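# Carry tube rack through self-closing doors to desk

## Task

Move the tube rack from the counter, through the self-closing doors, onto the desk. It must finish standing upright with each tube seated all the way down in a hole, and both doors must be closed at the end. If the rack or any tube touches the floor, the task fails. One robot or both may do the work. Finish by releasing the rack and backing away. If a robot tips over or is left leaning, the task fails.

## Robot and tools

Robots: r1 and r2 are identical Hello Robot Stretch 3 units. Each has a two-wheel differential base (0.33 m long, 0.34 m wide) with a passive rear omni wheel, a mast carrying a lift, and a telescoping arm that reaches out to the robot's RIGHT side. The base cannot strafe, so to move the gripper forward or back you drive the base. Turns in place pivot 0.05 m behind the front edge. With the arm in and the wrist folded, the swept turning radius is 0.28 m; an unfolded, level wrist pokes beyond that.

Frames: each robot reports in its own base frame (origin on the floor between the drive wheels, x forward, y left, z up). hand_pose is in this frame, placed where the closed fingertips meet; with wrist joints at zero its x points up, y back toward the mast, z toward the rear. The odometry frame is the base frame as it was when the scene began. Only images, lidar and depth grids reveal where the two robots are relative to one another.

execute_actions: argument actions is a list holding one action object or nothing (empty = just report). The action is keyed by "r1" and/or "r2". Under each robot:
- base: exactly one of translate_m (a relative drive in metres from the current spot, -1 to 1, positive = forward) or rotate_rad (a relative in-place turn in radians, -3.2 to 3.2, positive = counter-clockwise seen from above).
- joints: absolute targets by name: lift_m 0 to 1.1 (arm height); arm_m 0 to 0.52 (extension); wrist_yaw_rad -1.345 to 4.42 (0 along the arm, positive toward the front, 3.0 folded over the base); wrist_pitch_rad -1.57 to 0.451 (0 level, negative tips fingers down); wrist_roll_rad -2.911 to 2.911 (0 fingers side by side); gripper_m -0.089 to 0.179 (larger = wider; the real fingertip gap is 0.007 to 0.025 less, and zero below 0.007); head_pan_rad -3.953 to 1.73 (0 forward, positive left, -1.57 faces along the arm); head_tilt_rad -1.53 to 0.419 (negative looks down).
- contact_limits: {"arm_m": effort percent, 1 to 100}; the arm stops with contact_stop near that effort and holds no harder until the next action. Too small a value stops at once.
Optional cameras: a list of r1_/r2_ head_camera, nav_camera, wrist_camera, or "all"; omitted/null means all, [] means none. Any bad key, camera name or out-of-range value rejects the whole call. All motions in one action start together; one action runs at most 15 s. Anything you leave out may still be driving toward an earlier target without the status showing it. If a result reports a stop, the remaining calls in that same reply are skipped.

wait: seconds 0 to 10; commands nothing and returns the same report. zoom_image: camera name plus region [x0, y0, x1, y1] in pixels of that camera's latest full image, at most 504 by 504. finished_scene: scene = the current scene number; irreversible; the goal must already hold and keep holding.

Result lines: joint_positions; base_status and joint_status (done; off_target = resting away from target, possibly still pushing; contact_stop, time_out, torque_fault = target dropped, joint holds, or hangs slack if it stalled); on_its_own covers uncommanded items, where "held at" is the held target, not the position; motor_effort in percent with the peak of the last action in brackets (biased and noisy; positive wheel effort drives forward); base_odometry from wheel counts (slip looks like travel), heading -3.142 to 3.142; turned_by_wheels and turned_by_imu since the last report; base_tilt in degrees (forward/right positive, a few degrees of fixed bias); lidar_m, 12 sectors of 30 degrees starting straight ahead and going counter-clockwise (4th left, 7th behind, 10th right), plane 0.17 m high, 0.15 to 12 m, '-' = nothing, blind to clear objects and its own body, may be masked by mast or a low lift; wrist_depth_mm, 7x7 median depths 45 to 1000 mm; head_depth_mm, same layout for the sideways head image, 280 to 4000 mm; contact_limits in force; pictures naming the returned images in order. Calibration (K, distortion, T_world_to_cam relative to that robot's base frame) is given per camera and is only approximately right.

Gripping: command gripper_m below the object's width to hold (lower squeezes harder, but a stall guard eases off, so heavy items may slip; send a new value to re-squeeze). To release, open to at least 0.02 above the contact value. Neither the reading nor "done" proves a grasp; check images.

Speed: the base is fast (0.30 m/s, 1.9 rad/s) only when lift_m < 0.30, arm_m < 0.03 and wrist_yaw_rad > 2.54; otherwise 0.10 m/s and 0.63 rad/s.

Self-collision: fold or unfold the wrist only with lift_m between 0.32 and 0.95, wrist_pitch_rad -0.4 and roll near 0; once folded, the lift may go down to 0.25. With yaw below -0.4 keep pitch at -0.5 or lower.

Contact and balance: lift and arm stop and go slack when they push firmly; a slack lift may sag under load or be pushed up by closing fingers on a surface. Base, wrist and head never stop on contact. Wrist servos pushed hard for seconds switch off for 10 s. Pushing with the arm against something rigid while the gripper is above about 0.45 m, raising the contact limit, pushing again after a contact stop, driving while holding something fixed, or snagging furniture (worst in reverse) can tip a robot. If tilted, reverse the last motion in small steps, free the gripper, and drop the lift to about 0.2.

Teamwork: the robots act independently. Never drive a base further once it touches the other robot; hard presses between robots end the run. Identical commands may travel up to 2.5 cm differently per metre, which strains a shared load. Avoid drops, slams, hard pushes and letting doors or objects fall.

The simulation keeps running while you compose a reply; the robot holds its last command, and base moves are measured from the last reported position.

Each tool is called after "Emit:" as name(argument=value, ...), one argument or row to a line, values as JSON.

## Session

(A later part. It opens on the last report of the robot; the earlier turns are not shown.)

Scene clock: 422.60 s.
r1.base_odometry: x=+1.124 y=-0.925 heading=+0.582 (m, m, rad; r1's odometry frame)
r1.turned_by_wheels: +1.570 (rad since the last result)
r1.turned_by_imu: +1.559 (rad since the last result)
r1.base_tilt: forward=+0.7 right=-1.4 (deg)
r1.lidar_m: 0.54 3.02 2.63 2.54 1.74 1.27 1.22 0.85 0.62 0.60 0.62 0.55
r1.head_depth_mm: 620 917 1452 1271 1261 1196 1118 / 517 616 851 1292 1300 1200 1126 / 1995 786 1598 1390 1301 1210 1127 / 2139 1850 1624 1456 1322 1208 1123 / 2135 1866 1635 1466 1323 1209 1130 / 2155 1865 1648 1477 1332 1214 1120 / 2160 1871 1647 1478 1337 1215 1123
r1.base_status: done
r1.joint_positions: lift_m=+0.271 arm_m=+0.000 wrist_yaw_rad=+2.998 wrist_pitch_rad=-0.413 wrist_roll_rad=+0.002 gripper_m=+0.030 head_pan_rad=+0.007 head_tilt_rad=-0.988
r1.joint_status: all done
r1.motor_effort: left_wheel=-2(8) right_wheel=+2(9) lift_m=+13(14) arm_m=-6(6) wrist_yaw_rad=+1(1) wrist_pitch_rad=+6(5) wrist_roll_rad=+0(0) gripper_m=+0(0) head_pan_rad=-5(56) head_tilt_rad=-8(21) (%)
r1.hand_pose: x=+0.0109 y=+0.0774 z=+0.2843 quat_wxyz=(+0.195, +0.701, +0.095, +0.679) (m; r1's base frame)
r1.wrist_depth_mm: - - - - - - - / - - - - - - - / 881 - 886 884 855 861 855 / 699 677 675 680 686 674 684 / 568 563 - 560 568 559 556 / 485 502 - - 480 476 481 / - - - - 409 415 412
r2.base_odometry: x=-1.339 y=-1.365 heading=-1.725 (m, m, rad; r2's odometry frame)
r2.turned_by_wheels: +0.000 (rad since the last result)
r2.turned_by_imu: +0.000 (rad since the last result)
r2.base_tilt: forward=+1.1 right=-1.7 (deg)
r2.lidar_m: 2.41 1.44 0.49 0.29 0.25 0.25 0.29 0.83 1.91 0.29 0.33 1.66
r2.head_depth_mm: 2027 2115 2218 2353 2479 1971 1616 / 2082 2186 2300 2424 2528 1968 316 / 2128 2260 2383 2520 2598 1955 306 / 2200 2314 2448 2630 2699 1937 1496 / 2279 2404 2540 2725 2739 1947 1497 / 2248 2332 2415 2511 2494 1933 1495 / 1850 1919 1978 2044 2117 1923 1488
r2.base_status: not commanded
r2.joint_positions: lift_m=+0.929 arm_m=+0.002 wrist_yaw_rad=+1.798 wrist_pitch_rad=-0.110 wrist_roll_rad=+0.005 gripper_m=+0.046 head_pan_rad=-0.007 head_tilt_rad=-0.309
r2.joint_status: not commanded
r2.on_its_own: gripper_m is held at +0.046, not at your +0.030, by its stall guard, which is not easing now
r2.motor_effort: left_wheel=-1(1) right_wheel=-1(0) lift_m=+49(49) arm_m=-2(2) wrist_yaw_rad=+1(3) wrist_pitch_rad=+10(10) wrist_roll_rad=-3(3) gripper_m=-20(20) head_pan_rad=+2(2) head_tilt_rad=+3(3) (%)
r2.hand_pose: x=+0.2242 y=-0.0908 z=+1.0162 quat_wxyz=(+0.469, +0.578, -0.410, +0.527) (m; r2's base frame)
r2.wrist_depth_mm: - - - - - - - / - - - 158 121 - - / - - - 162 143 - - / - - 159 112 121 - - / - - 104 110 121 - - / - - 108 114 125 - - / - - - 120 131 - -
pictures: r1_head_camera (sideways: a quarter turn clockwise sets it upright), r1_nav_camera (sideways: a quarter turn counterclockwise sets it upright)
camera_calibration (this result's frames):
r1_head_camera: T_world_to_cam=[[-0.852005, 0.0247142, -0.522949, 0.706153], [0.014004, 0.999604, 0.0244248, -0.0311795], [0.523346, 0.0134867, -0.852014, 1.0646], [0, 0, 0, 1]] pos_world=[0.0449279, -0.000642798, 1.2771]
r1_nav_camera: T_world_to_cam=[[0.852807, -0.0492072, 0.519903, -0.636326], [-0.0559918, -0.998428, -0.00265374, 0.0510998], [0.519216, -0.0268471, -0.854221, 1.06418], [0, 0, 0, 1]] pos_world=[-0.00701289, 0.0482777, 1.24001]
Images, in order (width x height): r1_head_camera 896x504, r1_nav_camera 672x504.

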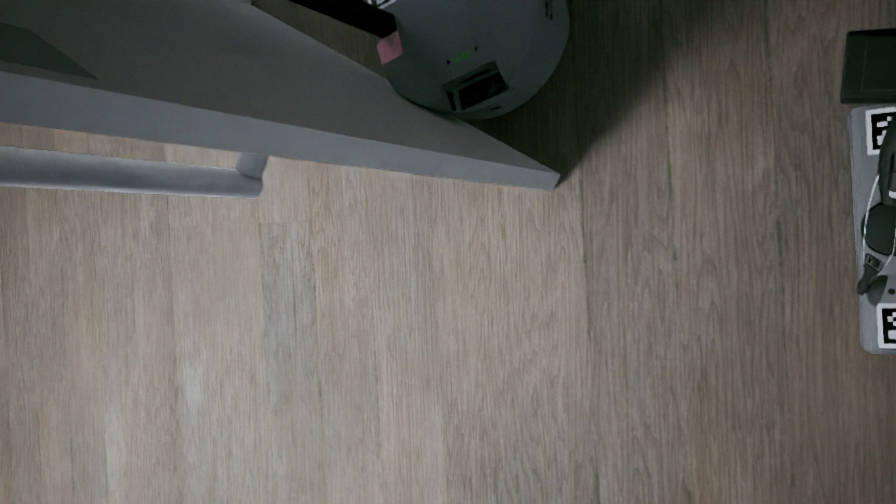

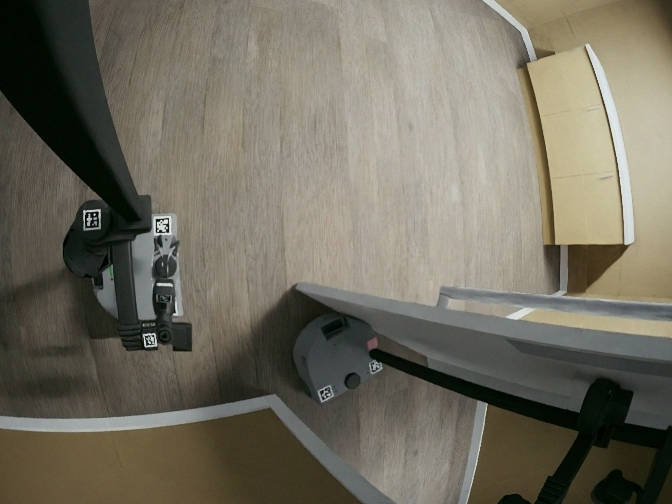

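Emit:
execute_actions(
  actions=[
    {"r1":{"base":{"translate_m":0.5}}},
  ],
  cameras=["r1_head_camera"],
)

Scene clock: 434.77 s.
r1.base_odometry: x=+1.541 y=-0.650 heading=+0.582 (m, m, rad; r1's odometry frame)
r1.turned_by_wheels: +0.000 (rad since the last result)
r1.turned_by_imu: -0.014 (rad since the last result)
r1.base_tilt: forward=+0.8 right=-1.4 (deg)
r1.lidar_m: 2.21 2.52 2.64 2.54 2.47 1.79 1.72 0.87 0.63 0.60 0.53 0.16
r1.head_depth_mm: - - - 1428 711 342 368 / 2063 1843 1642 - 1146 543 442 / 2095 1840 1621 1459 1291 1174 1109 / 2117 1850 1625 1456 1321 1206 1130 / 2126 1853 1635 1469 1334 1213 1126 / 2146 1862 1639 1464 1330 1217 1121 / 2129 1860 1651 1473 1336 1225 1123
r1.base_status: done
r1.joint_positions: lift_m=+0.271 arm_m=+0.000 wrist_yaw_rad=+2.999 wrist_pitch_rad=-0.415 wrist_roll_rad=+0.002 gripper_m=+0.030 head_pan_rad=+0.005 head_tilt_rad=-0.990
r1.joint_status: not commanded
r1.motor_effort: left_wheel=+1(11) right_wheel=+4(31) lift_m=+15(16) arm_m=-5(6) wrist_yaw_rad=+1(12) wrist_pitch_rad=+6(6) wrist_roll_rad=+0(0) gripper_m=+0(0) head_pan_rad=-4(5) head_tilt_rad=-6(8) (%)
r1.hand_pose: x=+0.0108 y=+0.0772 z=+0.2837 quat_wxyz=(+0.195, +0.701, +0.096, +0.679) (m; r1's base frame)
r1.wrist_depth_mm: - - - - - - - / - - - - - - - / 863 - 872 846 874 857 857 / 679 681 679 678 682 680 671 / 561 563 - 567 553 564 567 / 479 489 - - 479 477 469 / - - - - 410 413 411
r2.base_odometry: x=-1.339 y=-1.365 heading=-1.725 (m, m, rad; r2's odometry frame)
r2.turned_by_wheels: +0.000 (rad since the last result)
r2.turned_by_imu: -0.001 (rad since the last result)
r2.base_tilt: forward=+1.0 right=-1.7 (deg)
r2.lidar_m: 2.41 1.43 0.50 0.31 0.28 0.28 0.33 2.26 1.91 0.29 0.33 1.66
r2.head_depth_mm: 2028 2115 2211 2368 2458 1955 1617 / 2079 2171 2309 2430 2542 1945 315 / 2137 2257 2374 2501 2611 1945 306 / 2189 2336 2464 2618 2688 1941 1501 / 2277 2410 2549 2726 2753 1937 1499 / 2239 2328 2399 2522 2499 1937 1494 / 1857 1919 1974 2048 2115 1939 1496
r2.base_status: not commanded
r2.joint_positions: lift_m=+0.929 arm_m=+0.002 wrist_yaw_rad=+1.798 wrist_pitch_rad=-0.110 wrist_roll_rad=+0.005 gripper_m=+0.046 head_pan_rad=-0.007 head_tilt_rad=-0.309
r2.joint_status: not commanded
r2.on_its_own: gripper_m is held at +0.046, not at your +0.030, by its stall guard, which is not easing now
r2.motor_effort: left_wheel=-1(1) right_wheel=+0(1) lift_m=+49(49) arm_m=-3(3) wrist_yaw_rad=+3(2) wrist_pitch_rad=+10(10) wrist_roll_rad=-3(3) gripper_m=-20(20) head_pan_rad=+2(3) head_tilt_rad=+3(3) (%)
r2.hand_pose: x=+0.2242 y=-0.0908 z=+1.0162 quat_wxyz=(+0.469, +0.578, -0.410, +0.527) (m; r2's base frame)
r2.wrist_depth_mm: - - - - - - - / - - - 158 120 - - / - - - 161 143 - - / - - 159 112 121 - - / - - 104 110 121 - - / - - 108 114 125 - - / - - - 119 132 - -
pictures: r1_head_camera (sideways: a quarter turn clockwise sets it upright)
camera_calibration (this result's frames):
r1_head_camera: T_world_to_cam=[[-0.853221, 0.026055, -0.520899, 0.703489], [0.0156437, 0.99958, 0.0243743, -0.0311237], [0.521315, 0.0126479, -0.85327, 1.06625], [0, 0, 0, 1]] pos_world=[0.0448671, -0.00070453, 1.277]
Images, in order (width x height): r1_head_camera 896x504.

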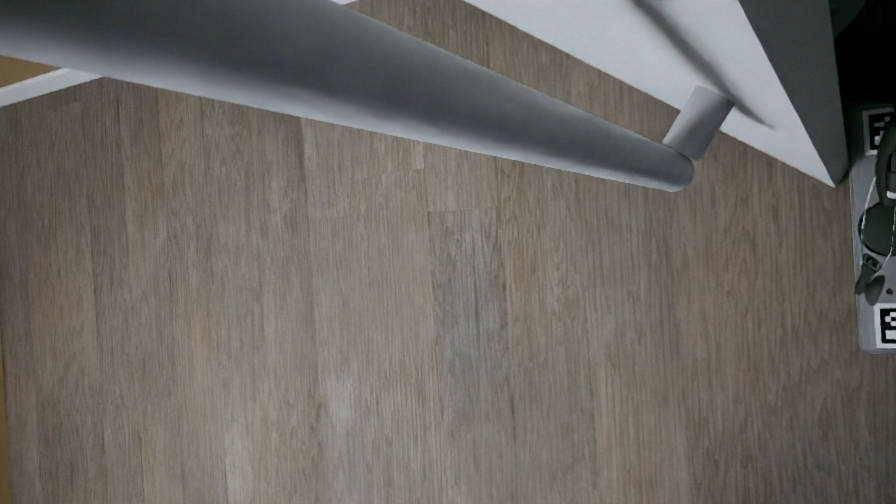

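Emit:
execute_actions(
  actions=[
    {"r2":{"base":{"translate_m":0.9}},"r1":{"base":{"translate_m":0.12}}},
  ],
  cameras=[],
)

Emit:
execute_actions(
  actions=[
    {"r1":{"base":{"translate_m":0.12}}},
  ],
  cameras=["r1_head_camera","r1_nav_camera"],
)

Scene clock: 447.63 s.
r1.base_odometry: x=+1.642 y=-0.584 heading=+0.582 (m, m, rad; r1's odometry frame)
r1.turned_by_wheels: +0.000 (rad since the last result)
r1.turned_by_imu: -0.037 (rad since the last result)
r1.base_tilt: forward=+0.6 right=-1.4 (deg)
r1.lidar_m: - - 2.68 2.54 2.60 1.93 1.83 0.89 0.63 0.67 1.35 0.15
r1.head_depth_mm: - - - 420 1277 1199 1116 / - - - - 481 1191 1127 / - - - - 321 671 1126 / - - - - - 372 798 / - - - - - - 385 / - - - - - - 1095 / - - - - - - 1096
r1.base_status: done
r1.joint_positions: lift_m=+0.270 arm_m=+0.000 wrist_yaw_rad=+2.999 wrist_pitch_rad=-0.416 wrist_roll_rad=+0.002 gripper_m=+0.030 head_pan_rad=+0.005 head_tilt_rad=-0.995
r1.joint_status: not commanded
r1.motor_effort: left_wheel=+2(27) right_wheel=+2(22) lift_m=+18(17) arm_m=-4(5) wrist_yaw_rad=+0(1) wrist_pitch_rad=+7(7) wrist_roll_rad=+0(0) gripper_m=+0(0) head_pan_rad=-3(18) head_tilt_rad=-3(8) (%)
r1.hand_pose: x=+0.0106 y=+0.0771 z=+0.2834 quat_wxyz=(+0.195, +0.701, +0.097, +0.679) (m; r1's base frame)
r1.wrist_depth_mm: - - - - - 87 77 / - - - - - 93 82 / 871 - 876 835 809 100 87 / 679 676 686 679 623 107 93 / 565 557 - 565 139 117 99 / 477 492 - - 149 128 107 / - - - - 186 140 116
r2.base_odometry: x=-1.477 y=-2.254 heading=-1.725 (m, m, rad; r2's odometry frame)
r2.turned_by_wheels: +0.000 (rad since the last result)
r2.turned_by_imu: +0.003 (rad since the last result)
r2.base_tilt: forward=+1.0 right=-1.6 (deg)
r2.lidar_m: 1.54 1.19 1.01 1.01 0.80 0.82 1.18 0.84 1.08 1.08 1.23 1.54
r2.head_depth_mm: 1265 1333 1401 1475 1562 1664 1622 / 1307 1373 1449 1530 1616 1723 315 / 1343 1412 1492 1582 1688 1778 306 / 1384 1456 1541 1633 1740 1822 1500 / 1433 1514 1601 1701 1817 1878 1500 / 1476 1561 1660 1768 1885 1937 1501 / 1496 1563 1634 1686 1746 1776 1494
r2.base_status: done
r2.joint_positions: lift_m=+0.929 arm_m=+0.002 wrist_yaw_rad=+1.798 wrist_pitch_rad=-0.110 wrist_roll_rad=+0.005 gripper_m=+0.046 head_pan_rad=-0.007 head_tilt_rad=-0.309
r2.joint_status: not commanded
r2.on_its_own: gripper_m is held at +0.046, not at your +0.030, by its stall guard, which is not easing now
r2.motor_effort: left_wheel=-1(2) right_wheel=+2(6) lift_m=+49(49) arm_m=-2(2) wrist_yaw_rad=+2(2) wrist_pitch_rad=+10(10) wrist_roll_rad=-3(3) gripper_m=-19(19) head_pan_rad=+3(3) head_tilt_rad=+3(3) (%)
r2.hand_pose: x=+0.2242 y=-0.0908 z=+1.0162 quat_wxyz=(+0.469, +0.578, -0.410, +0.527) (m; r2's base frame)
r2.wrist_depth_mm: 891 - - - - - - / 889 - - 158 120 - - / 915 - - 162 144 - - / 921 - 159 112 121 - - / 945 - 104 110 121 - - / 970 - 108 115 125 - - / 998 - - 119 132 - -
pictures: none
No camera images: the call's "cameras" was empty. Leave "cameras" out to get every camera's image.

Scene clock: 449.53 s.
r1.base_odometry: x=+1.742 y=-0.518 heading=+0.582 (m, m, rad; r1's odometry frame)
r1.turned_by_wheels: +0.000 (rad since the last result)
r1.turned_by_imu: +0.001 (rad since the last result)
r1.base_tilt: forward=+0.9 right=-1.5 (deg)
r1.lidar_m: 0.17 0.16 0.17 2.55 2.61 2.06 1.95 0.88 0.67 1.31 0.79 0.25
r1.head_depth_mm: - 292 356 547 1163 1194 1114 / - - 316 437 762 1192 1125 / - - 294 364 565 1164 1128 / - - - 318 447 790 1126 / - - - 295 372 580 1106 / - - - - 322 458 1084 / - - - - 295 379 1088
r1.base_status: done
r1.joint_positions: lift_m=+0.270 arm_m=+0.000 wrist_yaw_rad=+3.000 wrist_pitch_rad=-0.416 wrist_roll_rad=+0.002 gripper_m=+0.030 head_pan_rad=+0.005 head_tilt_rad=-0.995
r1.joint_status: not commanded
r1.motor_effort: left_wheel=+0(18) right_wheel=+0(11) lift_m=+18(17) arm_m=-4(4) wrist_yaw_rad=-1(0) wrist_pitch_rad=+7(6) wrist_roll_rad=+0(0) gripper_m=+0(0) head_pan_rad=-3(3) head_tilt_rad=-3(3) (%)
r1.hand_pose: x=+0.0104 y=+0.0772 z=+0.2834 quat_wxyz=(+0.195, +0.701, +0.097, +0.679) (m; r1's base frame)
r1.wrist_depth_mm: - - - - 203 167 142 / - - - - 220 177 150 / 866 - 860 862 235 189 157 / 687 676 694 675 256 202 166 / 556 561 - 557 270 216 175 / 474 491 - - 285 234 187 / - - - - 362 251 198
r2.base_odometry: x=-1.477 y=-2.254 heading=-1.725 (m, m, rad; r2's odometry frame)
r2.turned_by_wheels: +0.000 (rad since the last result)
r2.turned_by_imu: +0.000 (rad since the last result)
r2.base_tilt: forward=+0.9 right=-1.6 (deg)
r2.lidar_m: 1.54 1.20 1.01 1.01 0.80 0.81 1.37 0.84 1.08 1.08 1.23 1.54
r2.head_depth_mm: 1269 1337 1397 1478 1568 1661 1618 / 1308 1375 1445 1527 1620 1728 316 / 1346 1419 1491 1582 1679 1780 306 / 1378 1455 1543 1636 1736 1819 1499 / 1429 1505 1608 1697 1820 1888 1497 / 1476 1560 1656 1768 1883 1932 1499 / 1494 1574 1629 1690 1742 1775 1492
r2.base_status: not commanded
r2.joint_positions: lift_m=+0.929 arm_m=+0.002 wrist_yaw_rad=+1.798 wrist_pitch_rad=-0.110 wrist_roll_rad=+0.005 gripper_m=+0.046 head_pan_rad=-0.007 head_tilt_rad=-0.309
r2.joint_status: not commanded
r2.on_its_own: gripper_m is held at +0.046, not at your +0.030, by its stall guard, which is not easing now
r2.motor_effort: left_wheel=-1(1) right_wheel=+2(2) lift_m=+49(49) arm_m=-2(2) wrist_yaw_rad=+2(1) wrist_pitch_rad=+10(10) wrist_roll_rad=-3(3) gripper_m=-20(20) head_pan_rad=+3(3) head_tilt_rad=+3(3) (%)
r2.hand_pose: x=+0.2242 y=-0.0908 z=+1.0162 quat_wxyz=(+0.469, +0.578, -0.410, +0.527) (m; r2's base frame)
r2.wrist_depth_mm: 888 - - - - - - / 896 - - 158 121 - - / 911 - - 161 144 - - / 910 - 159 112 121 - - / 964 - 104 110 121 - - / 955 - 108 115 125 - - / 995 - - 119 132 - -
pictures: r1_head_camera (sideways: a quarter turn clockwise sets it upright), r1_nav_camera (sideways: a quarter turn counterclockwise sets it upright)
camera_calibration (this result's frames):
r1_head_camera: T_world_to_cam=[[-0.855707, 0.0267626, -0.516768, 0.698124], [0.0166037, 0.999567, 0.0242723, -0.0309966], [0.517194, 0.0121897, -0.855781, 1.06954], [0, 0, 0, 1]] pos_world=[0.0447457, -0.000737749, 1.27681]
r1_nav_camera: T_world_to_cam=[[0.856427, -0.0512576, 0.513717, -0.62829], [-0.0584297, -0.998289, -0.00219791, 0.0505212], [0.512951, -0.028134, -0.857957, 1.06907], [0, 0, 0, 1]] pos_world=[-0.00734354, 0.0483073, 1.24009]
Images, in order (width x height): r1_head_camera 896x504, r1_nav_camera 672x504.

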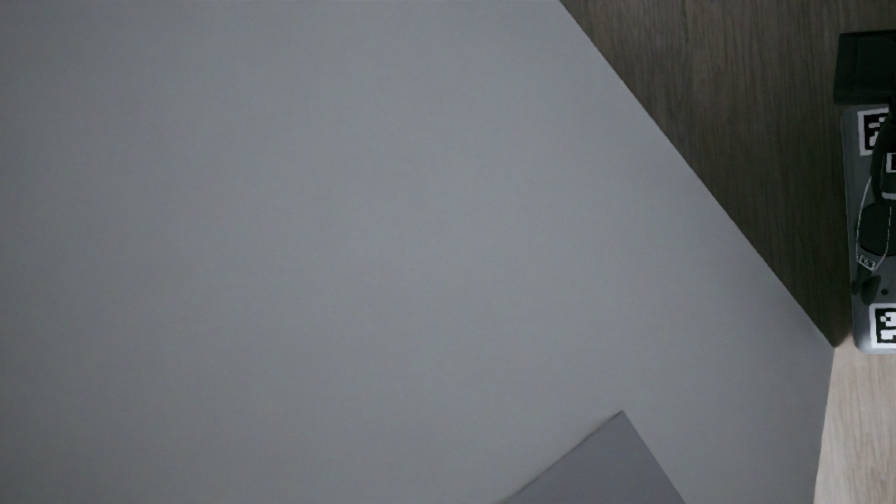

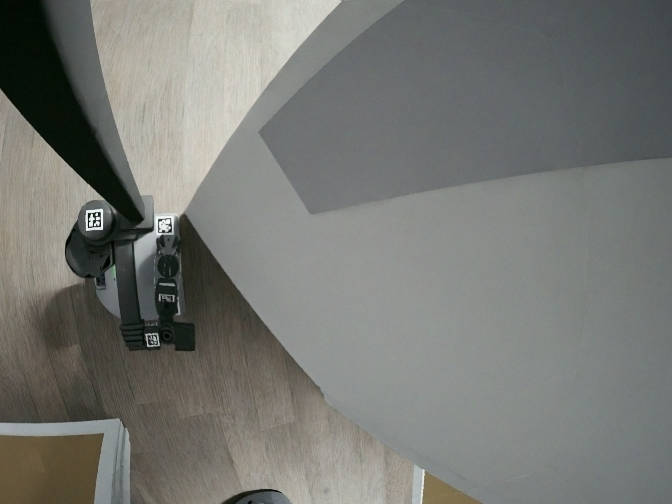

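Emit:
execute_actions(
  actions=[
    {"r1":{"base":{"rotate_rad":-1.5},"joints":{"head_tilt_rad":-0.8}}},
  ],
  cameras=["r1_head_camera","r1_nav_camera"],
)

Scene clock: 459.27 s.
r1.base_odometry: x=+1.742 y=-0.518 heading=-0.918 (m, m, rad; r1's odometry frame)
r1.turned_by_wheels: -1.500 (rad since the last result)
r1.turned_by_imu: -1.486 (rad since the last result)
r1.base_tilt: forward=+0.7 right=-1.4 (deg)
r1.lidar_m: 1.31 0.62 0.29 0.22 0.22 0.24 2.54 2.67 2.02 1.96 0.81 0.67
r1.head_depth_mm: 2617 2385 1964 1656 1183 1249 1139 / 2676 2412 1975 1665 1444 1280 1142 / 2670 2408 1979 1668 1450 1273 1144 / 2681 2428 1922 1609 1445 1282 1147 / 2661 2459 1997 1617 1457 1278 1151 / 2603 2388 1953 1697 1470 1291 1154 / 2662 2482 2016 1710 1467 1294 1135
r1.base_status: done
r1.joint_positions: lift_m=+0.270 arm_m=+0.000 wrist_yaw_rad=+3.000 wrist_pitch_rad=-0.417 wrist_roll_rad=+0.002 gripper_m=+0.030 head_pan_rad=+0.004 head_tilt_rad=-0.801
r1.joint_status: all done
r1.motor_effort: left_wheel=+0(32) right_wheel=-1(11) lift_m=+18(18) arm_m=-3(5) wrist_yaw_rad=+0(0) wrist_pitch_rad=+6(7) wrist_roll_rad=+0(0) gripper_m=+1(0) head_pan_rad=-2(3) head_tilt_rad=+1(28) (%)
r1.hand_pose: x=+0.0104 y=+0.0772 z=+0.2834 quat_wxyz=(+0.195, +0.701, +0.097, +0.679) (m; r1's base frame)
r1.wrist_depth_mm: 188 - 244 286 348 437 606 / 201 - 262 315 381 499 728 / 217 - 287 343 443 597 814 / 232 250 323 386 505 647 678 / 247 272 - 422 544 555 557 / 266 295 - - 478 470 473 / - - - - 410 411 416
r2.base_odometry: x=-1.477 y=-2.254 heading=-1.725 (m, m, rad; r2's odometry frame)
r2.turned_by_wheels: +0.000 (rad since the last result)
r2.turned_by_imu: +0.000 (rad since the last result)
r2.base_tilt: forward=+1.1 right=-1.6 (deg)
r2.lidar_m: 1.54 1.20 1.01 1.01 0.80 0.81 1.37 0.84 1.08 1.08 1.23 1.54
r2.head_depth_mm: 1269 1331 1407 1479 1567 1660 1616 / 1309 1372 1452 1529 1622 1722 315 / 1352 1415 1489 1586 1677 1772 306 / 1386 1451 1540 1631 1738 1810 1504 / 1432 1515 1602 1701 1818 1878 1500 / 1474 1567 1660 1768 1896 1943 1491 / 1491 1566 1627 1689 1728 1766 1489
r2.base_status: not commanded
r2.joint_positions: lift_m=+0.929 arm_m=+0.002 wrist_yaw_rad=+1.798 wrist_pitch_rad=-0.110 wrist_roll_rad=+0.005 gripper_m=+0.046 head_pan_rad=-0.007 head_tilt_rad=-0.309
r2.joint_status: not commanded
r2.on_its_own: gripper_m is held at +0.046, not at your +0.030, by its stall guard, which is not easing now
r2.motor_effort: left_wheel=-1(1) right_wheel=+2(2) lift_m=+49(49) arm_m=-2(2) wrist_yaw_rad=+2(2) wrist_pitch_rad=+10(10) wrist_roll_rad=-3(3) gripper_m=-20(20) head_pan_rad=+4(2) head_tilt_rad=+3(3) (%)
r2.hand_pose: x=+0.2242 y=-0.0908 z=+1.0162 quat_wxyz=(+0.469, +0.578, -0.410, +0.527) (m; r2's base frame)
r2.wrist_depth_mm: 892 - - - - - - / 904 - - 158 121 - - / 928 - - 161 144 - - / 930 - 159 112 121 - - / 932 - 104 111 120 - - / 956 - 108 115 125 - - / 986 - - 119 132 - -
pictures: r1_head_camera (sideways: a quarter turn clockwise sets it upright), r1_nav_camera (sideways: a quarter turn counterclockwise sets it upright)
camera_calibration (this result's frames):
r1_head_camera: T_world_to_cam=[[-0.739892, 0.0277869, -0.672151, 0.899859], [0.0121951, 0.999536, 0.0278969, -0.0356952], [0.672615, 0.0124438, -0.739888, 0.91791], [0, 0, 0, 1]] pos_world=[0.0488341, -0.000747912, 1.28499]
r1_nav_camera: T_world_to_cam=[[0.741173, -0.0522801, 0.669275, -0.830256], [-0.0574938, -0.998243, -0.0143071, 0.0662823], [0.668847, -0.0278752, -0.742877, 0.918501], [0, 0, 0, 1]] pos_world=[0.0048379, 0.0483634, 1.23895]
Images, in order (width x height): r1_head_camera 896x504, r1_nav_camera 672x504.

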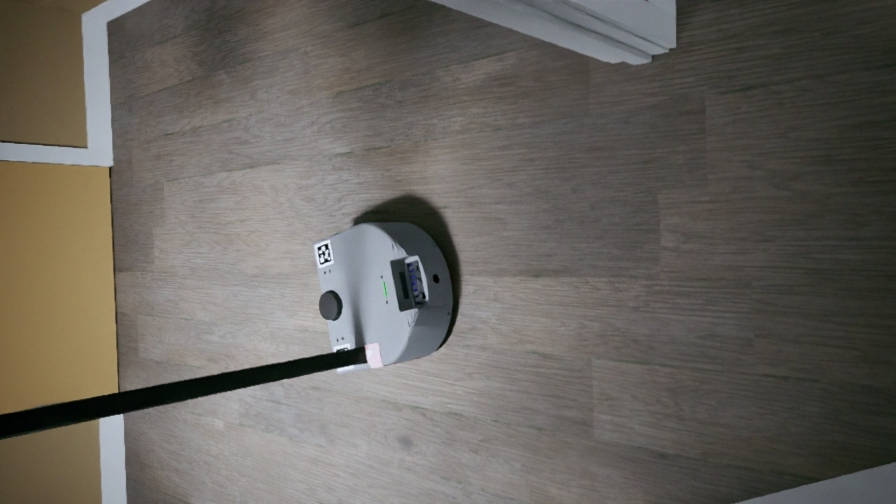

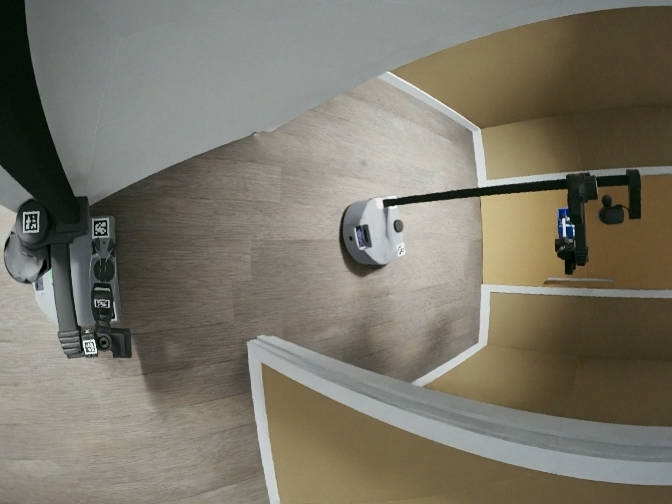

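Emit:
execute_actions(
  actions=[
    {"r1":{"base":{"translate_m":0.95},"joints":{"head_tilt_rad":-0.5}},"r2":{"joints":{"head_tilt_rad":-0.6}}},
  ],
  cameras=["r2_head_camera","r1_nav_camera","r1_head_camera"],
)

Scene clock: 469.43 s.
r1.base_odometry: x=+2.319 y=-1.273 heading=-0.918 (m, m, rad; r1's odometry frame)
r1.turned_by_wheels: +0.000 (rad since the last result)
r1.turned_by_imu: +0.007 (rad since the last result)
r1.base_tilt: forward=+0.8 right=-1.4 (deg)
r1.lidar_m: 0.43 0.40 1.16 0.81 0.44 0.33 0.32 0.34 0.44 0.96 1.01 1.43
r1.head_depth_mm: 1687 1850 2024 2194 1829 1509 1283 / 1682 1829 1930 2104 1840 1514 1290 / 1700 1846 361 352 1866 1520 1296 / 1686 1850 489 345 1864 1529 1298 / 1691 1816 628 336 1880 1528 1304 / 1657 1844 695 327 1886 1542 1312 / 318 361 2020 313 - 1523 1312
r1.base_status: done
r1.joint_positions: lift_m=+0.270 arm_m=+0.000 wrist_yaw_rad=+3.000 wrist_pitch_rad=-0.417 wrist_roll_rad=+0.002 gripper_m=+0.030 head_pan_rad=+0.004 head_tilt_rad=-0.506
r1.joint_status: all done
r1.motor_effort: left_wheel=-1(10) right_wheel=+1(16) lift_m=+17(17) arm_m=-3(3) wrist_yaw_rad=+0(0) wrist_pitch_rad=+6(6) wrist_roll_rad=+0(0) gripper_m=+0(1) head_pan_rad=-2(3) head_tilt_rad=+4(38) (%)
r1.hand_pose: x=+0.0104 y=+0.0772 z=+0.2834 quat_wxyz=(+0.195, +0.701, +0.097, +0.679) (m; r1's base frame)
r1.wrist_depth_mm: 448 - - - - - - / 466 - - - - - - / 471 - 870 849 850 856 363 / 461 607 671 673 681 670 380 / 450 567 - 553 554 344 329 / 431 494 - - 471 309 283 / - - - - 412 309 267
r2.base_odometry: x=-1.477 y=-2.254 heading=-1.725 (m, m, rad; r2's odometry frame)
r2.turned_by_wheels: +0.000 (rad since the last result)
r2.turned_by_imu: -0.001 (rad since the last result)
r2.base_tilt: forward=+1.0 right=-1.6 (deg)
r2.lidar_m: 1.54 1.20 1.02 1.01 0.81 0.50 0.42 0.84 1.08 1.08 1.23 1.54
r2.head_depth_mm: 1228 1345 1488 1669 1799 - - / 1265 1388 1540 1731 1846 293 309 / 1299 1429 1593 1804 1828 346 1194 / 1333 1479 1648 1870 1843 1470 1227 / 1376 1528 1714 1951 1837 1470 1228 / 1417 1586 1789 2017 1830 1471 1232 / 1446 1558 1665 1770 1768 1473 1232
r2.base_status: not commanded
r2.joint_positions: lift_m=+0.929 arm_m=+0.002 wrist_yaw_rad=+1.798 wrist_pitch_rad=-0.110 wrist_roll_rad=+0.005 gripper_m=+0.046 head_pan_rad=-0.007 head_tilt_rad=-0.592
r2.joint_status: all done
r2.on_its_own: gripper_m is held at +0.046, not at your +0.030, by its stall guard, which is not easing now
r2.motor_effort: left_wheel=-1(2) right_wheel=+2(2) lift_m=+49(49) arm_m=-3(2) wrist_yaw_rad=+3(2) wrist_pitch_rad=+10(10) wrist_roll_rad=-3(3) gripper_m=-19(20) head_pan_rad=+2(4) head_tilt_rad=-3(16) (%)
r2.hand_pose: x=+0.2242 y=-0.0908 z=+1.0162 quat_wxyz=(+0.469, +0.578, -0.410, +0.527) (m; r2's base frame)
r2.wrist_depth_mm: 897 - - - - - - / 903 - - 158 121 - - / 902 - - 161 143 - - / 931 - 159 112 121 - - / 944 - 104 110 120 - - / 959 - 108 115 125 - - / 981 - - 119 132 - -
pictures: r1_head_camera (sideways: a quarter turn clockwise sets it upright), r1_nav_camera (sideways: a quarter turn counterclockwise sets it upright), r2_head_camera (sideways: a quarter turn clockwise sets it upright)
camera_calibration (this result's frames):
r1_head_camera: T_world_to_cam=[[-0.512501, 0.0286672, -0.858208, 1.14099], [0.00338885, 0.999502, 0.0313632, -0.0401656], [0.85868, 0.0131653, -0.512344, 0.620779], [0, 0, 0, 1]] pos_world=[0.051846, -0.0007362, 1.29852]
r1_nav_camera: T_world_to_cam=[[0.514568, -0.0531573, 0.855801, -1.072], [-0.0506821, -0.998217, -0.0315298, 0.0886717], [0.855951, -0.0271496, -0.516344, 0.622682], [0, 0, 0, 1]] pos_world=[0.0231277, 0.0484343, 1.24174]
r2_head_camera: T_world_to_cam=[[-0.51485, -0.0218703, -0.857001, 1.1379], [-0.0555725, 0.998423, 0.0079062, -0.00461843], [0.855477, 0.0516962, -0.515253, 0.626259], [0, 0, 0, 1]] pos_world=[0.0498392, -0.00287787, 1.2979]
Images, in order (width x height): r1_head_camera 896x504, r1_nav_camera 672x504, r2_head_camera 896x504.

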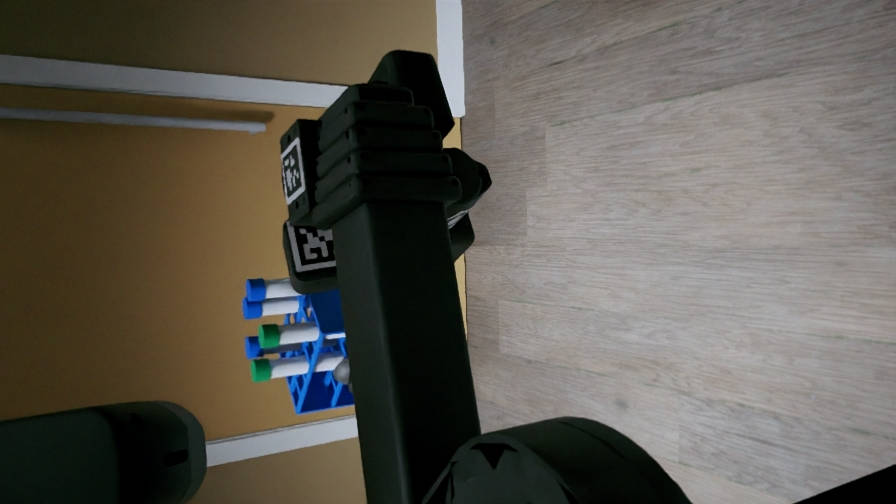

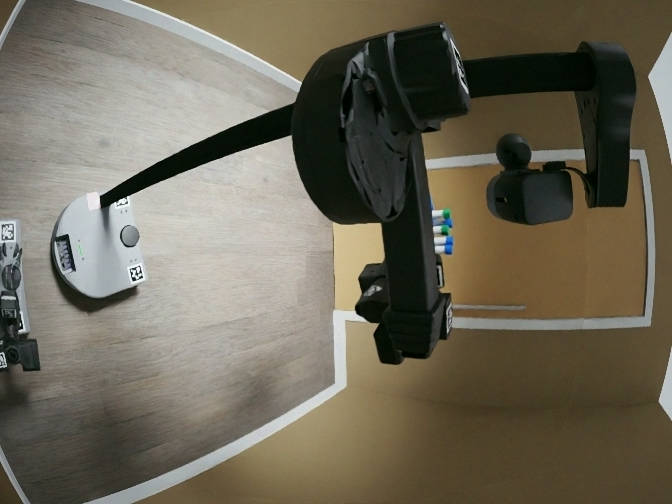

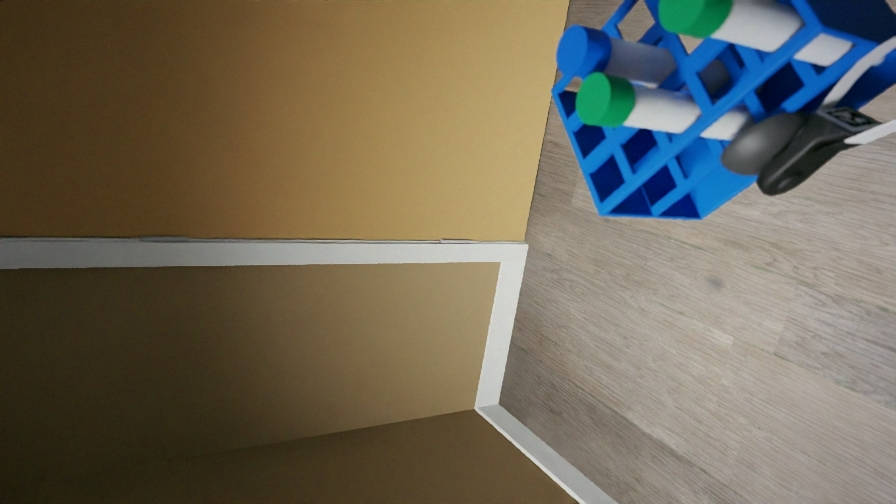

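Emit:
execute_actions(
  actions=[
    {"r2":{"base":{"rotate_rad":-0.97}}},
  ],
  cameras=[],
)

Emit:
execute_actions(
  actions=[
    {"r2":{"base":{"translate_m":0.36}}},
  ],
  cameras=[],
)

Emit:
execute_actions(
  actions=[
    {"r2":{"base":{"rotate_rad":0.8}},"r1":{"joints":{"head_tilt_rad":-0.3,"lift_m":0.6}}},
  ],
  cameras=["r2_nav_camera","r1_nav_camera","r1_head_camera"],
)

Scene clock: 479.50 s.
r1.base_odometry: x=+2.319 y=-1.273 heading=-0.918 (m, m, rad; r1's odometry frame)
r1.turned_by_wheels: +0.000 (rad since the last result)
r1.turned_by_imu: -0.001 (rad since the last result)
r1.base_tilt: forward=+0.8 right=-1.5 (deg)
r1.lidar_m: 0.43 0.44 1.16 0.81 0.44 0.33 0.32 0.34 0.44 0.96 1.01 1.42
r1.head_depth_mm: 1695 1835 1998 2138 1838 1503 1280 / 1690 1827 544 530 1787 1510 1284 / 1691 1845 1974 403 311 1481 1294 / 1693 1849 2004 328 303 1527 1295 / 1692 1848 2049 287 360 1534 1302 / 347 1847 2029 293 1785 1549 1305 / 321 356 2027 296 1789 1475 787
r1.base_status: not commanded
r1.joint_positions: lift_m=+0.270 arm_m=+0.000 wrist_yaw_rad=+3.000 wrist_pitch_rad=-0.417 wrist_roll_rad=+0.002 gripper_m=+0.030 head_pan_rad=+0.004 head_tilt_rad=-0.506
r1.joint_status: not commanded
r1.motor_effort: left_wheel=-1(1) right_wheel=+0(1) lift_m=+18(18) arm_m=-3(3) wrist_yaw_rad=+0(1) wrist_pitch_rad=+6(7) wrist_roll_rad=+0(0) gripper_m=-1(1) head_pan_rad=-3(3) head_tilt_rad=+4(4) (%)
r1.hand_pose: x=+0.0104 y=+0.0772 z=+0.2834 quat_wxyz=(+0.195, +0.701, +0.097, +0.679) (m; r1's base frame)
r1.wrist_depth_mm: 447 - - - - - - / 458 - - - - - - / 469 - 868 867 846 860 863 / 455 612 681 685 690 444 405 / 449 567 - 559 549 345 333 / 432 494 - - 457 331 285 / - - - - 413 339 280
r2.base_odometry: x=-1.477 y=-2.254 heading=-2.695 (m, m, rad; r2's odometry frame)
r2.turned_by_wheels: -0.970 (rad since the last result)
r2.turned_by_imu: -0.957 (rad since the last result)
r2.base_tilt: forward=+0.9 right=-1.7 (deg)
r2.lidar_m: 1.28 1.54 1.54 1.14 1.01 1.02 0.80 0.50 0.42 0.84 1.08 1.08
r2.head_depth_mm: 1042 1121 1211 1322 1398 - - / 1150 1243 1353 1492 1543 293 1142 / 1270 1385 1531 1705 1766 341 1197 / 1426 1578 1766 2013 1826 1475 1229 / 1534 1686 1877 2092 1838 1473 1228 / 1427 1567 1721 1900 1823 1474 1228 / 1336 1448 1574 1735 1815 1479 1228
r2.base_status: done
r2.joint_positions: lift_m=+0.929 arm_m=+0.002 wrist_yaw_rad=+1.798 wrist_pitch_rad=-0.110 wrist_roll_rad=+0.005 gripper_m=+0.046 head_pan_rad=-0.007 head_tilt_rad=-0.592
r2.joint_status: not commanded
r2.on_its_own: gripper_m is held at +0.046, not at your +0.030, by its stall guard, which is not easing now
r2.motor_effort: left_wheel=+2(5) right_wheel=-3(7) lift_m=+49(49) arm_m=-2(2) wrist_yaw_rad=+2(1) wrist_pitch_rad=+10(10) wrist_roll_rad=-3(3) gripper_m=-20(19) head_pan_rad=+3(3) head_tilt_rad=-3(3) (%)
r2.hand_pose: x=+0.2242 y=-0.0908 z=+1.0162 quat_wxyz=(+0.469, +0.578, -0.410, +0.527) (m; r2's base frame)
r2.wrist_depth_mm: - - - - - 932 750 / - - - 157 120 973 758 / - - - 162 143 975 776 / - - 158 112 121 992 778 / - - 104 111 121 - 814 / - - 108 115 125 953 810 / - - - 119 132 - 819
pictures: none
No camera images: the call's "cameras" was empty. Leave "cameras" out to get every camera's image.

Scene clock: 484.07 s.
r1.base_odometry: x=+2.319 y=-1.273 heading=-0.918 (m, m, rad; r1's odometry frame)
r1.turned_by_wheels: +0.000 (rad since the last result)
r1.turned_by_imu: -0.001 (rad since the last result)
r1.base_tilt: forward=+0.8 right=-1.5 (deg)
r1.lidar_m: 0.69 1.53 1.16 0.81 0.44 0.33 0.32 0.34 0.44 0.96 1.01 1.42
r1.head_depth_mm: 1676 1790 2026 2180 1824 1511 1283 / 549 1784 2020 2200 1843 1508 1133 / 1664 1775 2036 2199 1849 1522 1131 / 621 585 740 845 1750 1128 1136 / 1680 553 2039 2239 1883 1539 1303 / 1691 1806 2026 2234 1896 1546 1305 / 1689 1838 2039 2208 1900 1547 1316
r1.base_status: not commanded
r1.joint_positions: lift_m=+0.270 arm_m=+0.000 wrist_yaw_rad=+3.000 wrist_pitch_rad=-0.417 wrist_roll_rad=+0.002 gripper_m=+0.030 head_pan_rad=+0.004 head_tilt_rad=-0.506
r1.joint_status: not commanded
r1.motor_effort: left_wheel=-1(0) right_wheel=+1(1) lift_m=+17(18) arm_m=-3(3) wrist_yaw_rad=-1(0) wrist_pitch_rad=+7(7) wrist_roll_rad=+0(0) gripper_m=+0(0) head_pan_rad=-2(3) head_tilt_rad=+4(4) (%)
r1.hand_pose: x=+0.0104 y=+0.0772 z=+0.2834 quat_wxyz=(+0.195, +0.701, +0.097, +0.679) (m; r1's base frame)
r1.wrist_depth_mm: 443 - - - - - - / 466 - - - - - - / 467 - 859 871 863 840 858 / 468 609 681 673 676 665 674 / 449 562 - 559 559 549 560 / 436 491 - - 472 478 468 / - - - - 413 414 415
r2.base_odometry: x=-1.802 y=-2.410 heading=-2.695 (m, m, rad; r2's odometry frame)
r2.turned_by_wheels: +0.000 (rad since the last result)
r2.turned_by_imu: +0.001 (rad since the last result)
r2.base_tilt: forward=+1.0 right=-1.7 (deg)
r2.lidar_m: 1.00 1.27 1.28 1.42 1.25 1.26 1.16 0.68 0.98 0.94 0.84 0.84
r2.head_depth_mm: 802 864 933 1014 1078 - - / 882 956 1040 1145 1186 293 1145 / 979 1070 1179 1311 1369 344 1199 / 1102 1216 1357 1541 1708 1464 1231 / 1228 1360 1506 1707 1811 1476 1230 / 1176 1279 1409 1564 1708 1472 1228 / 1102 1188 1300 1426 1589 1469 1231
r2.base_status: done
r2.joint_positions: lift_m=+0.929 arm_m=+0.002 wrist_yaw_rad=+1.798 wrist_pitch_rad=-0.110 wrist_roll_rad=+0.005 gripper_m=+0.046 head_pan_rad=-0.007 head_tilt_rad=-0.592
r2.joint_status: not commanded
r2.on_its_own: gripper_m is held at +0.046, not at your +0.030, by its stall guard, which is not easing now
r2.motor_effort: left_wheel=+1(6) right_wheel=-3(4) lift_m=+49(49) arm_m=-2(2) wrist_yaw_rad=+2(1) wrist_pitch_rad=+10(10) wrist_roll_rad=-3(3) gripper_m=-20(19) head_pan_rad=+2(3) head_tilt_rad=-3(3) (%)
r2.hand_pose: x=+0.2242 y=-0.0908 z=+1.0162 quat_wxyz=(+0.469, +0.578, -0.410, +0.527) (m; r2's base frame)
r2.wrist_depth_mm: 972 - - - 936 699 550 / 983 - - 158 120 708 565 / - - - 161 143 732 574 / - - 159 112 121 732 581 / - - 104 110 121 742 596 / - - 108 115 125 712 601 / - - - 119 132 829 609
pictures: none
No camera images: the call's "cameras" was empty. Leave "cameras" out to get every camera's image.

Scene clock: 487.90 s.
r1.base_odometry: x=+2.319 y=-1.273 heading=-0.918 (m, m, rad; r1's odometry frame)
r1.turned_by_wheels: +0.000 (rad since the last result)
r1.turned_by_imu: -0.001 (rad since the last result)
r1.base_tilt: forward=+0.9 right=-1.4 (deg)
r1.lidar_m: 0.62 1.55 1.16 0.81 0.44 0.33 0.32 0.34 0.44 0.96 1.01 1.42
r1.head_depth_mm: 1699 1762 1869 555 2162 1803 1471 / 578 594 1816 454 2172 1838 1481 / 542 1778 1866 459 2174 1845 1448 / 492 543 553 502 675 1740 1419 / 1693 1808 1915 2060 2181 1883 1500 / 1710 1813 1926 2062 2187 1892 1514 / 1707 1798 1929 2056 2210 1895 1517
r1.base_status: not commanded
r1.joint_positions: lift_m=+0.599 arm_m=+0.000 wrist_yaw_rad=+3.000 wrist_pitch_rad=-0.417 wrist_roll_rad=+0.002 gripper_m=+0.030 head_pan_rad=+0.004 head_tilt_rad=-0.310
r1.joint_status: all done
r1.motor_effort: left_wheel=-1(1) right_wheel=+1(1) lift_m=+40(41) arm_m=-3(3) wrist_yaw_rad=+0(1) wrist_pitch_rad=+7(6) wrist_roll_rad=+0(0) gripper_m=+0(1) head_pan_rad=-2(3) head_tilt_rad=+7(27) (%)
r1.hand_pose: x=+0.0104 y=+0.0772 z=+0.6124 quat_wxyz=(+0.195, +0.701, +0.097, +0.679) (m; r1's base frame)
r1.wrist_depth_mm: 450 - - - - - - / 460 - - - - - - / 467 - - - - - - / 458 617 - - - - - / 452 630 - - - - - / 447 667 - 871 890 844 873 / 431 619 773 741 757 770 781
r2.base_odometry: x=-1.802 y=-2.410 heading=-1.895 (m, m, rad; r2's odometry frame)
r2.turned_by_wheels: +0.800 (rad since the last result)
r2.turned_by_imu: +0.789 (rad since the last result)
r2.base_tilt: forward=+0.9 right=-1.6 (deg)
r2.lidar_m: 1.27 1.35 1.28 1.25 1.28 0.69 0.68 1.01 0.86 0.84 0.88 1.27
r2.head_depth_mm: 1008 1110 1243 1404 1557 - - / 1033 1132 1253 1433 1546 293 1147 / 1044 1155 1287 1461 1579 344 1199 / 1059 1170 1307 1480 1678 1473 1229 / 1070 1189 1330 1506 1706 1465 1228 / 1081 1201 1350 1535 1714 1468 1230 / 1101 1216 1364 1547 1731 1470 1228
r2.base_status: done
r2.joint_positions: lift_m=+0.929 arm_m=+0.002 wrist_yaw_rad=+1.798 wrist_pitch_rad=-0.110 wrist_roll_rad=+0.005 gripper_m=+0.046 head_pan_rad=-0.007 head_tilt_rad=-0.592
r2.joint_status: not commanded
r2.on_its_own: gripper_m is held at +0.046, not at your +0.030, by its stall guard, which is not easing now
r2.motor_effort: left_wheel=-1(3) right_wheel=+3(6) lift_m=+49(48) arm_m=-2(3) wrist_yaw_rad=+1(3) wrist_pitch_rad=+10(10) wrist_roll_rad=-3(3) gripper_m=-20(19) head_pan_rad=+3(3) head_tilt_rad=-3(3) (%)
r2.hand_pose: x=+0.2242 y=-0.0908 z=+1.0162 quat_wxyz=(+0.469, +0.578, -0.410, +0.527) (m; r2's base frame)
r2.wrist_depth_mm: - - - - - 975 913 / - - - 158 120 - 927 / - - - 162 143 - 977 / - - 159 112 121 - 998 / - - 104 110 120 - - / - - 108 115 125 - - / - - - 119 132 - -
pictures: r1_head_camera (sideways: a quarter turn clockwise sets it upright), r1_nav_camera (sideways: a quarter turn counterclockwise sets it upright), r2_nav_camera (sideways: a quarter turn counterclockwise sets it upright)
camera_calibration (this result's frames):
r1_head_camera: T_world_to_cam=[[-0.3354, 0.0293545, -0.941618, 1.24873], [-0.00286018, 0.999478, 0.032177, -0.0411951], [0.942072, 0.0134854, -0.335141, 0.38968], [0, 0, 0, 1]] pos_world=[0.0516004, -0.0007373, 1.30775]
r1_nav_camera: T_world_to_cam=[[0.337897, -0.053843, 0.939642, -1.18031], [-0.0434936, -0.998189, -0.0415574, 0.101692], [0.940178, -0.0268263, -0.339627, 0.392211], [0, 0, 0, 1]] pos_world=[0.0344974, 0.0484782, 1.2465]
r2_nav_camera: T_world_to_cam=[[0.549314, 0.00483564, 0.835602, -1.05354], [-0.00777456, -0.99991, 0.0108974, 0.0435299], [0.83558, -0.0124825, -0.549227, 0.669091], [0, 0, 0, 1]] pos_world=[0.0199813, 0.0569724, 1.24735]
Images, in order (width x height): r1_head_camera 896x504, r1_nav_camera 672x504, r2_nav_camera 672x504.

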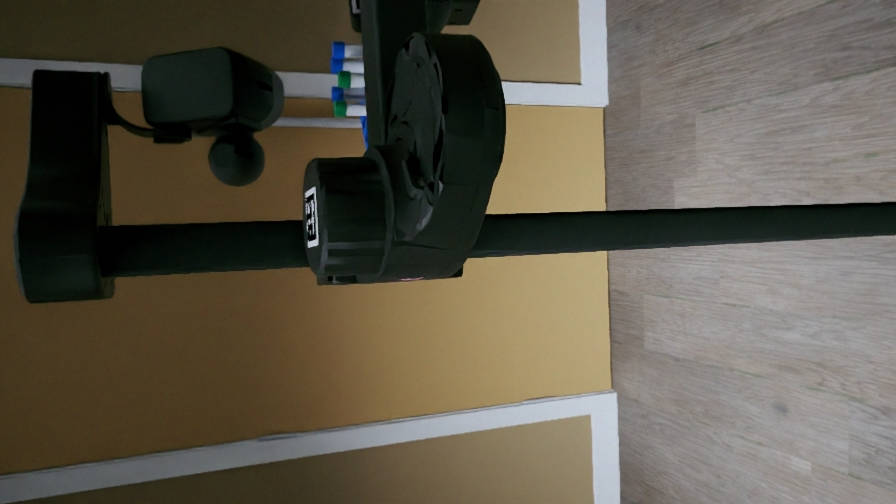

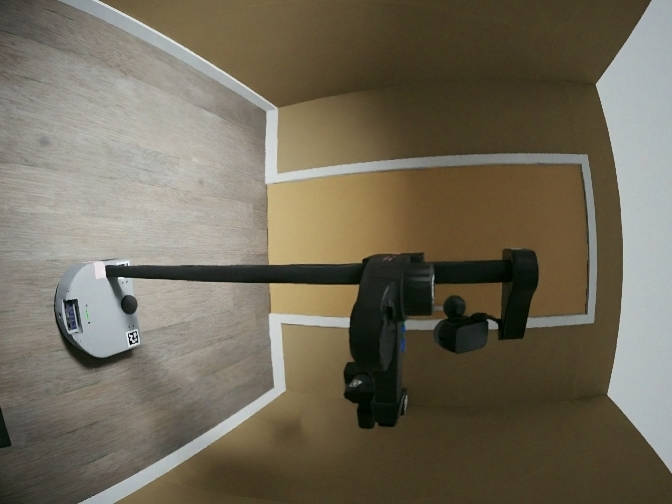

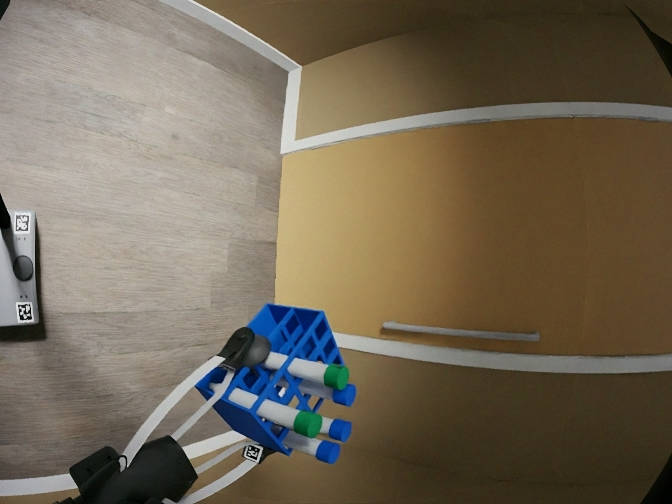

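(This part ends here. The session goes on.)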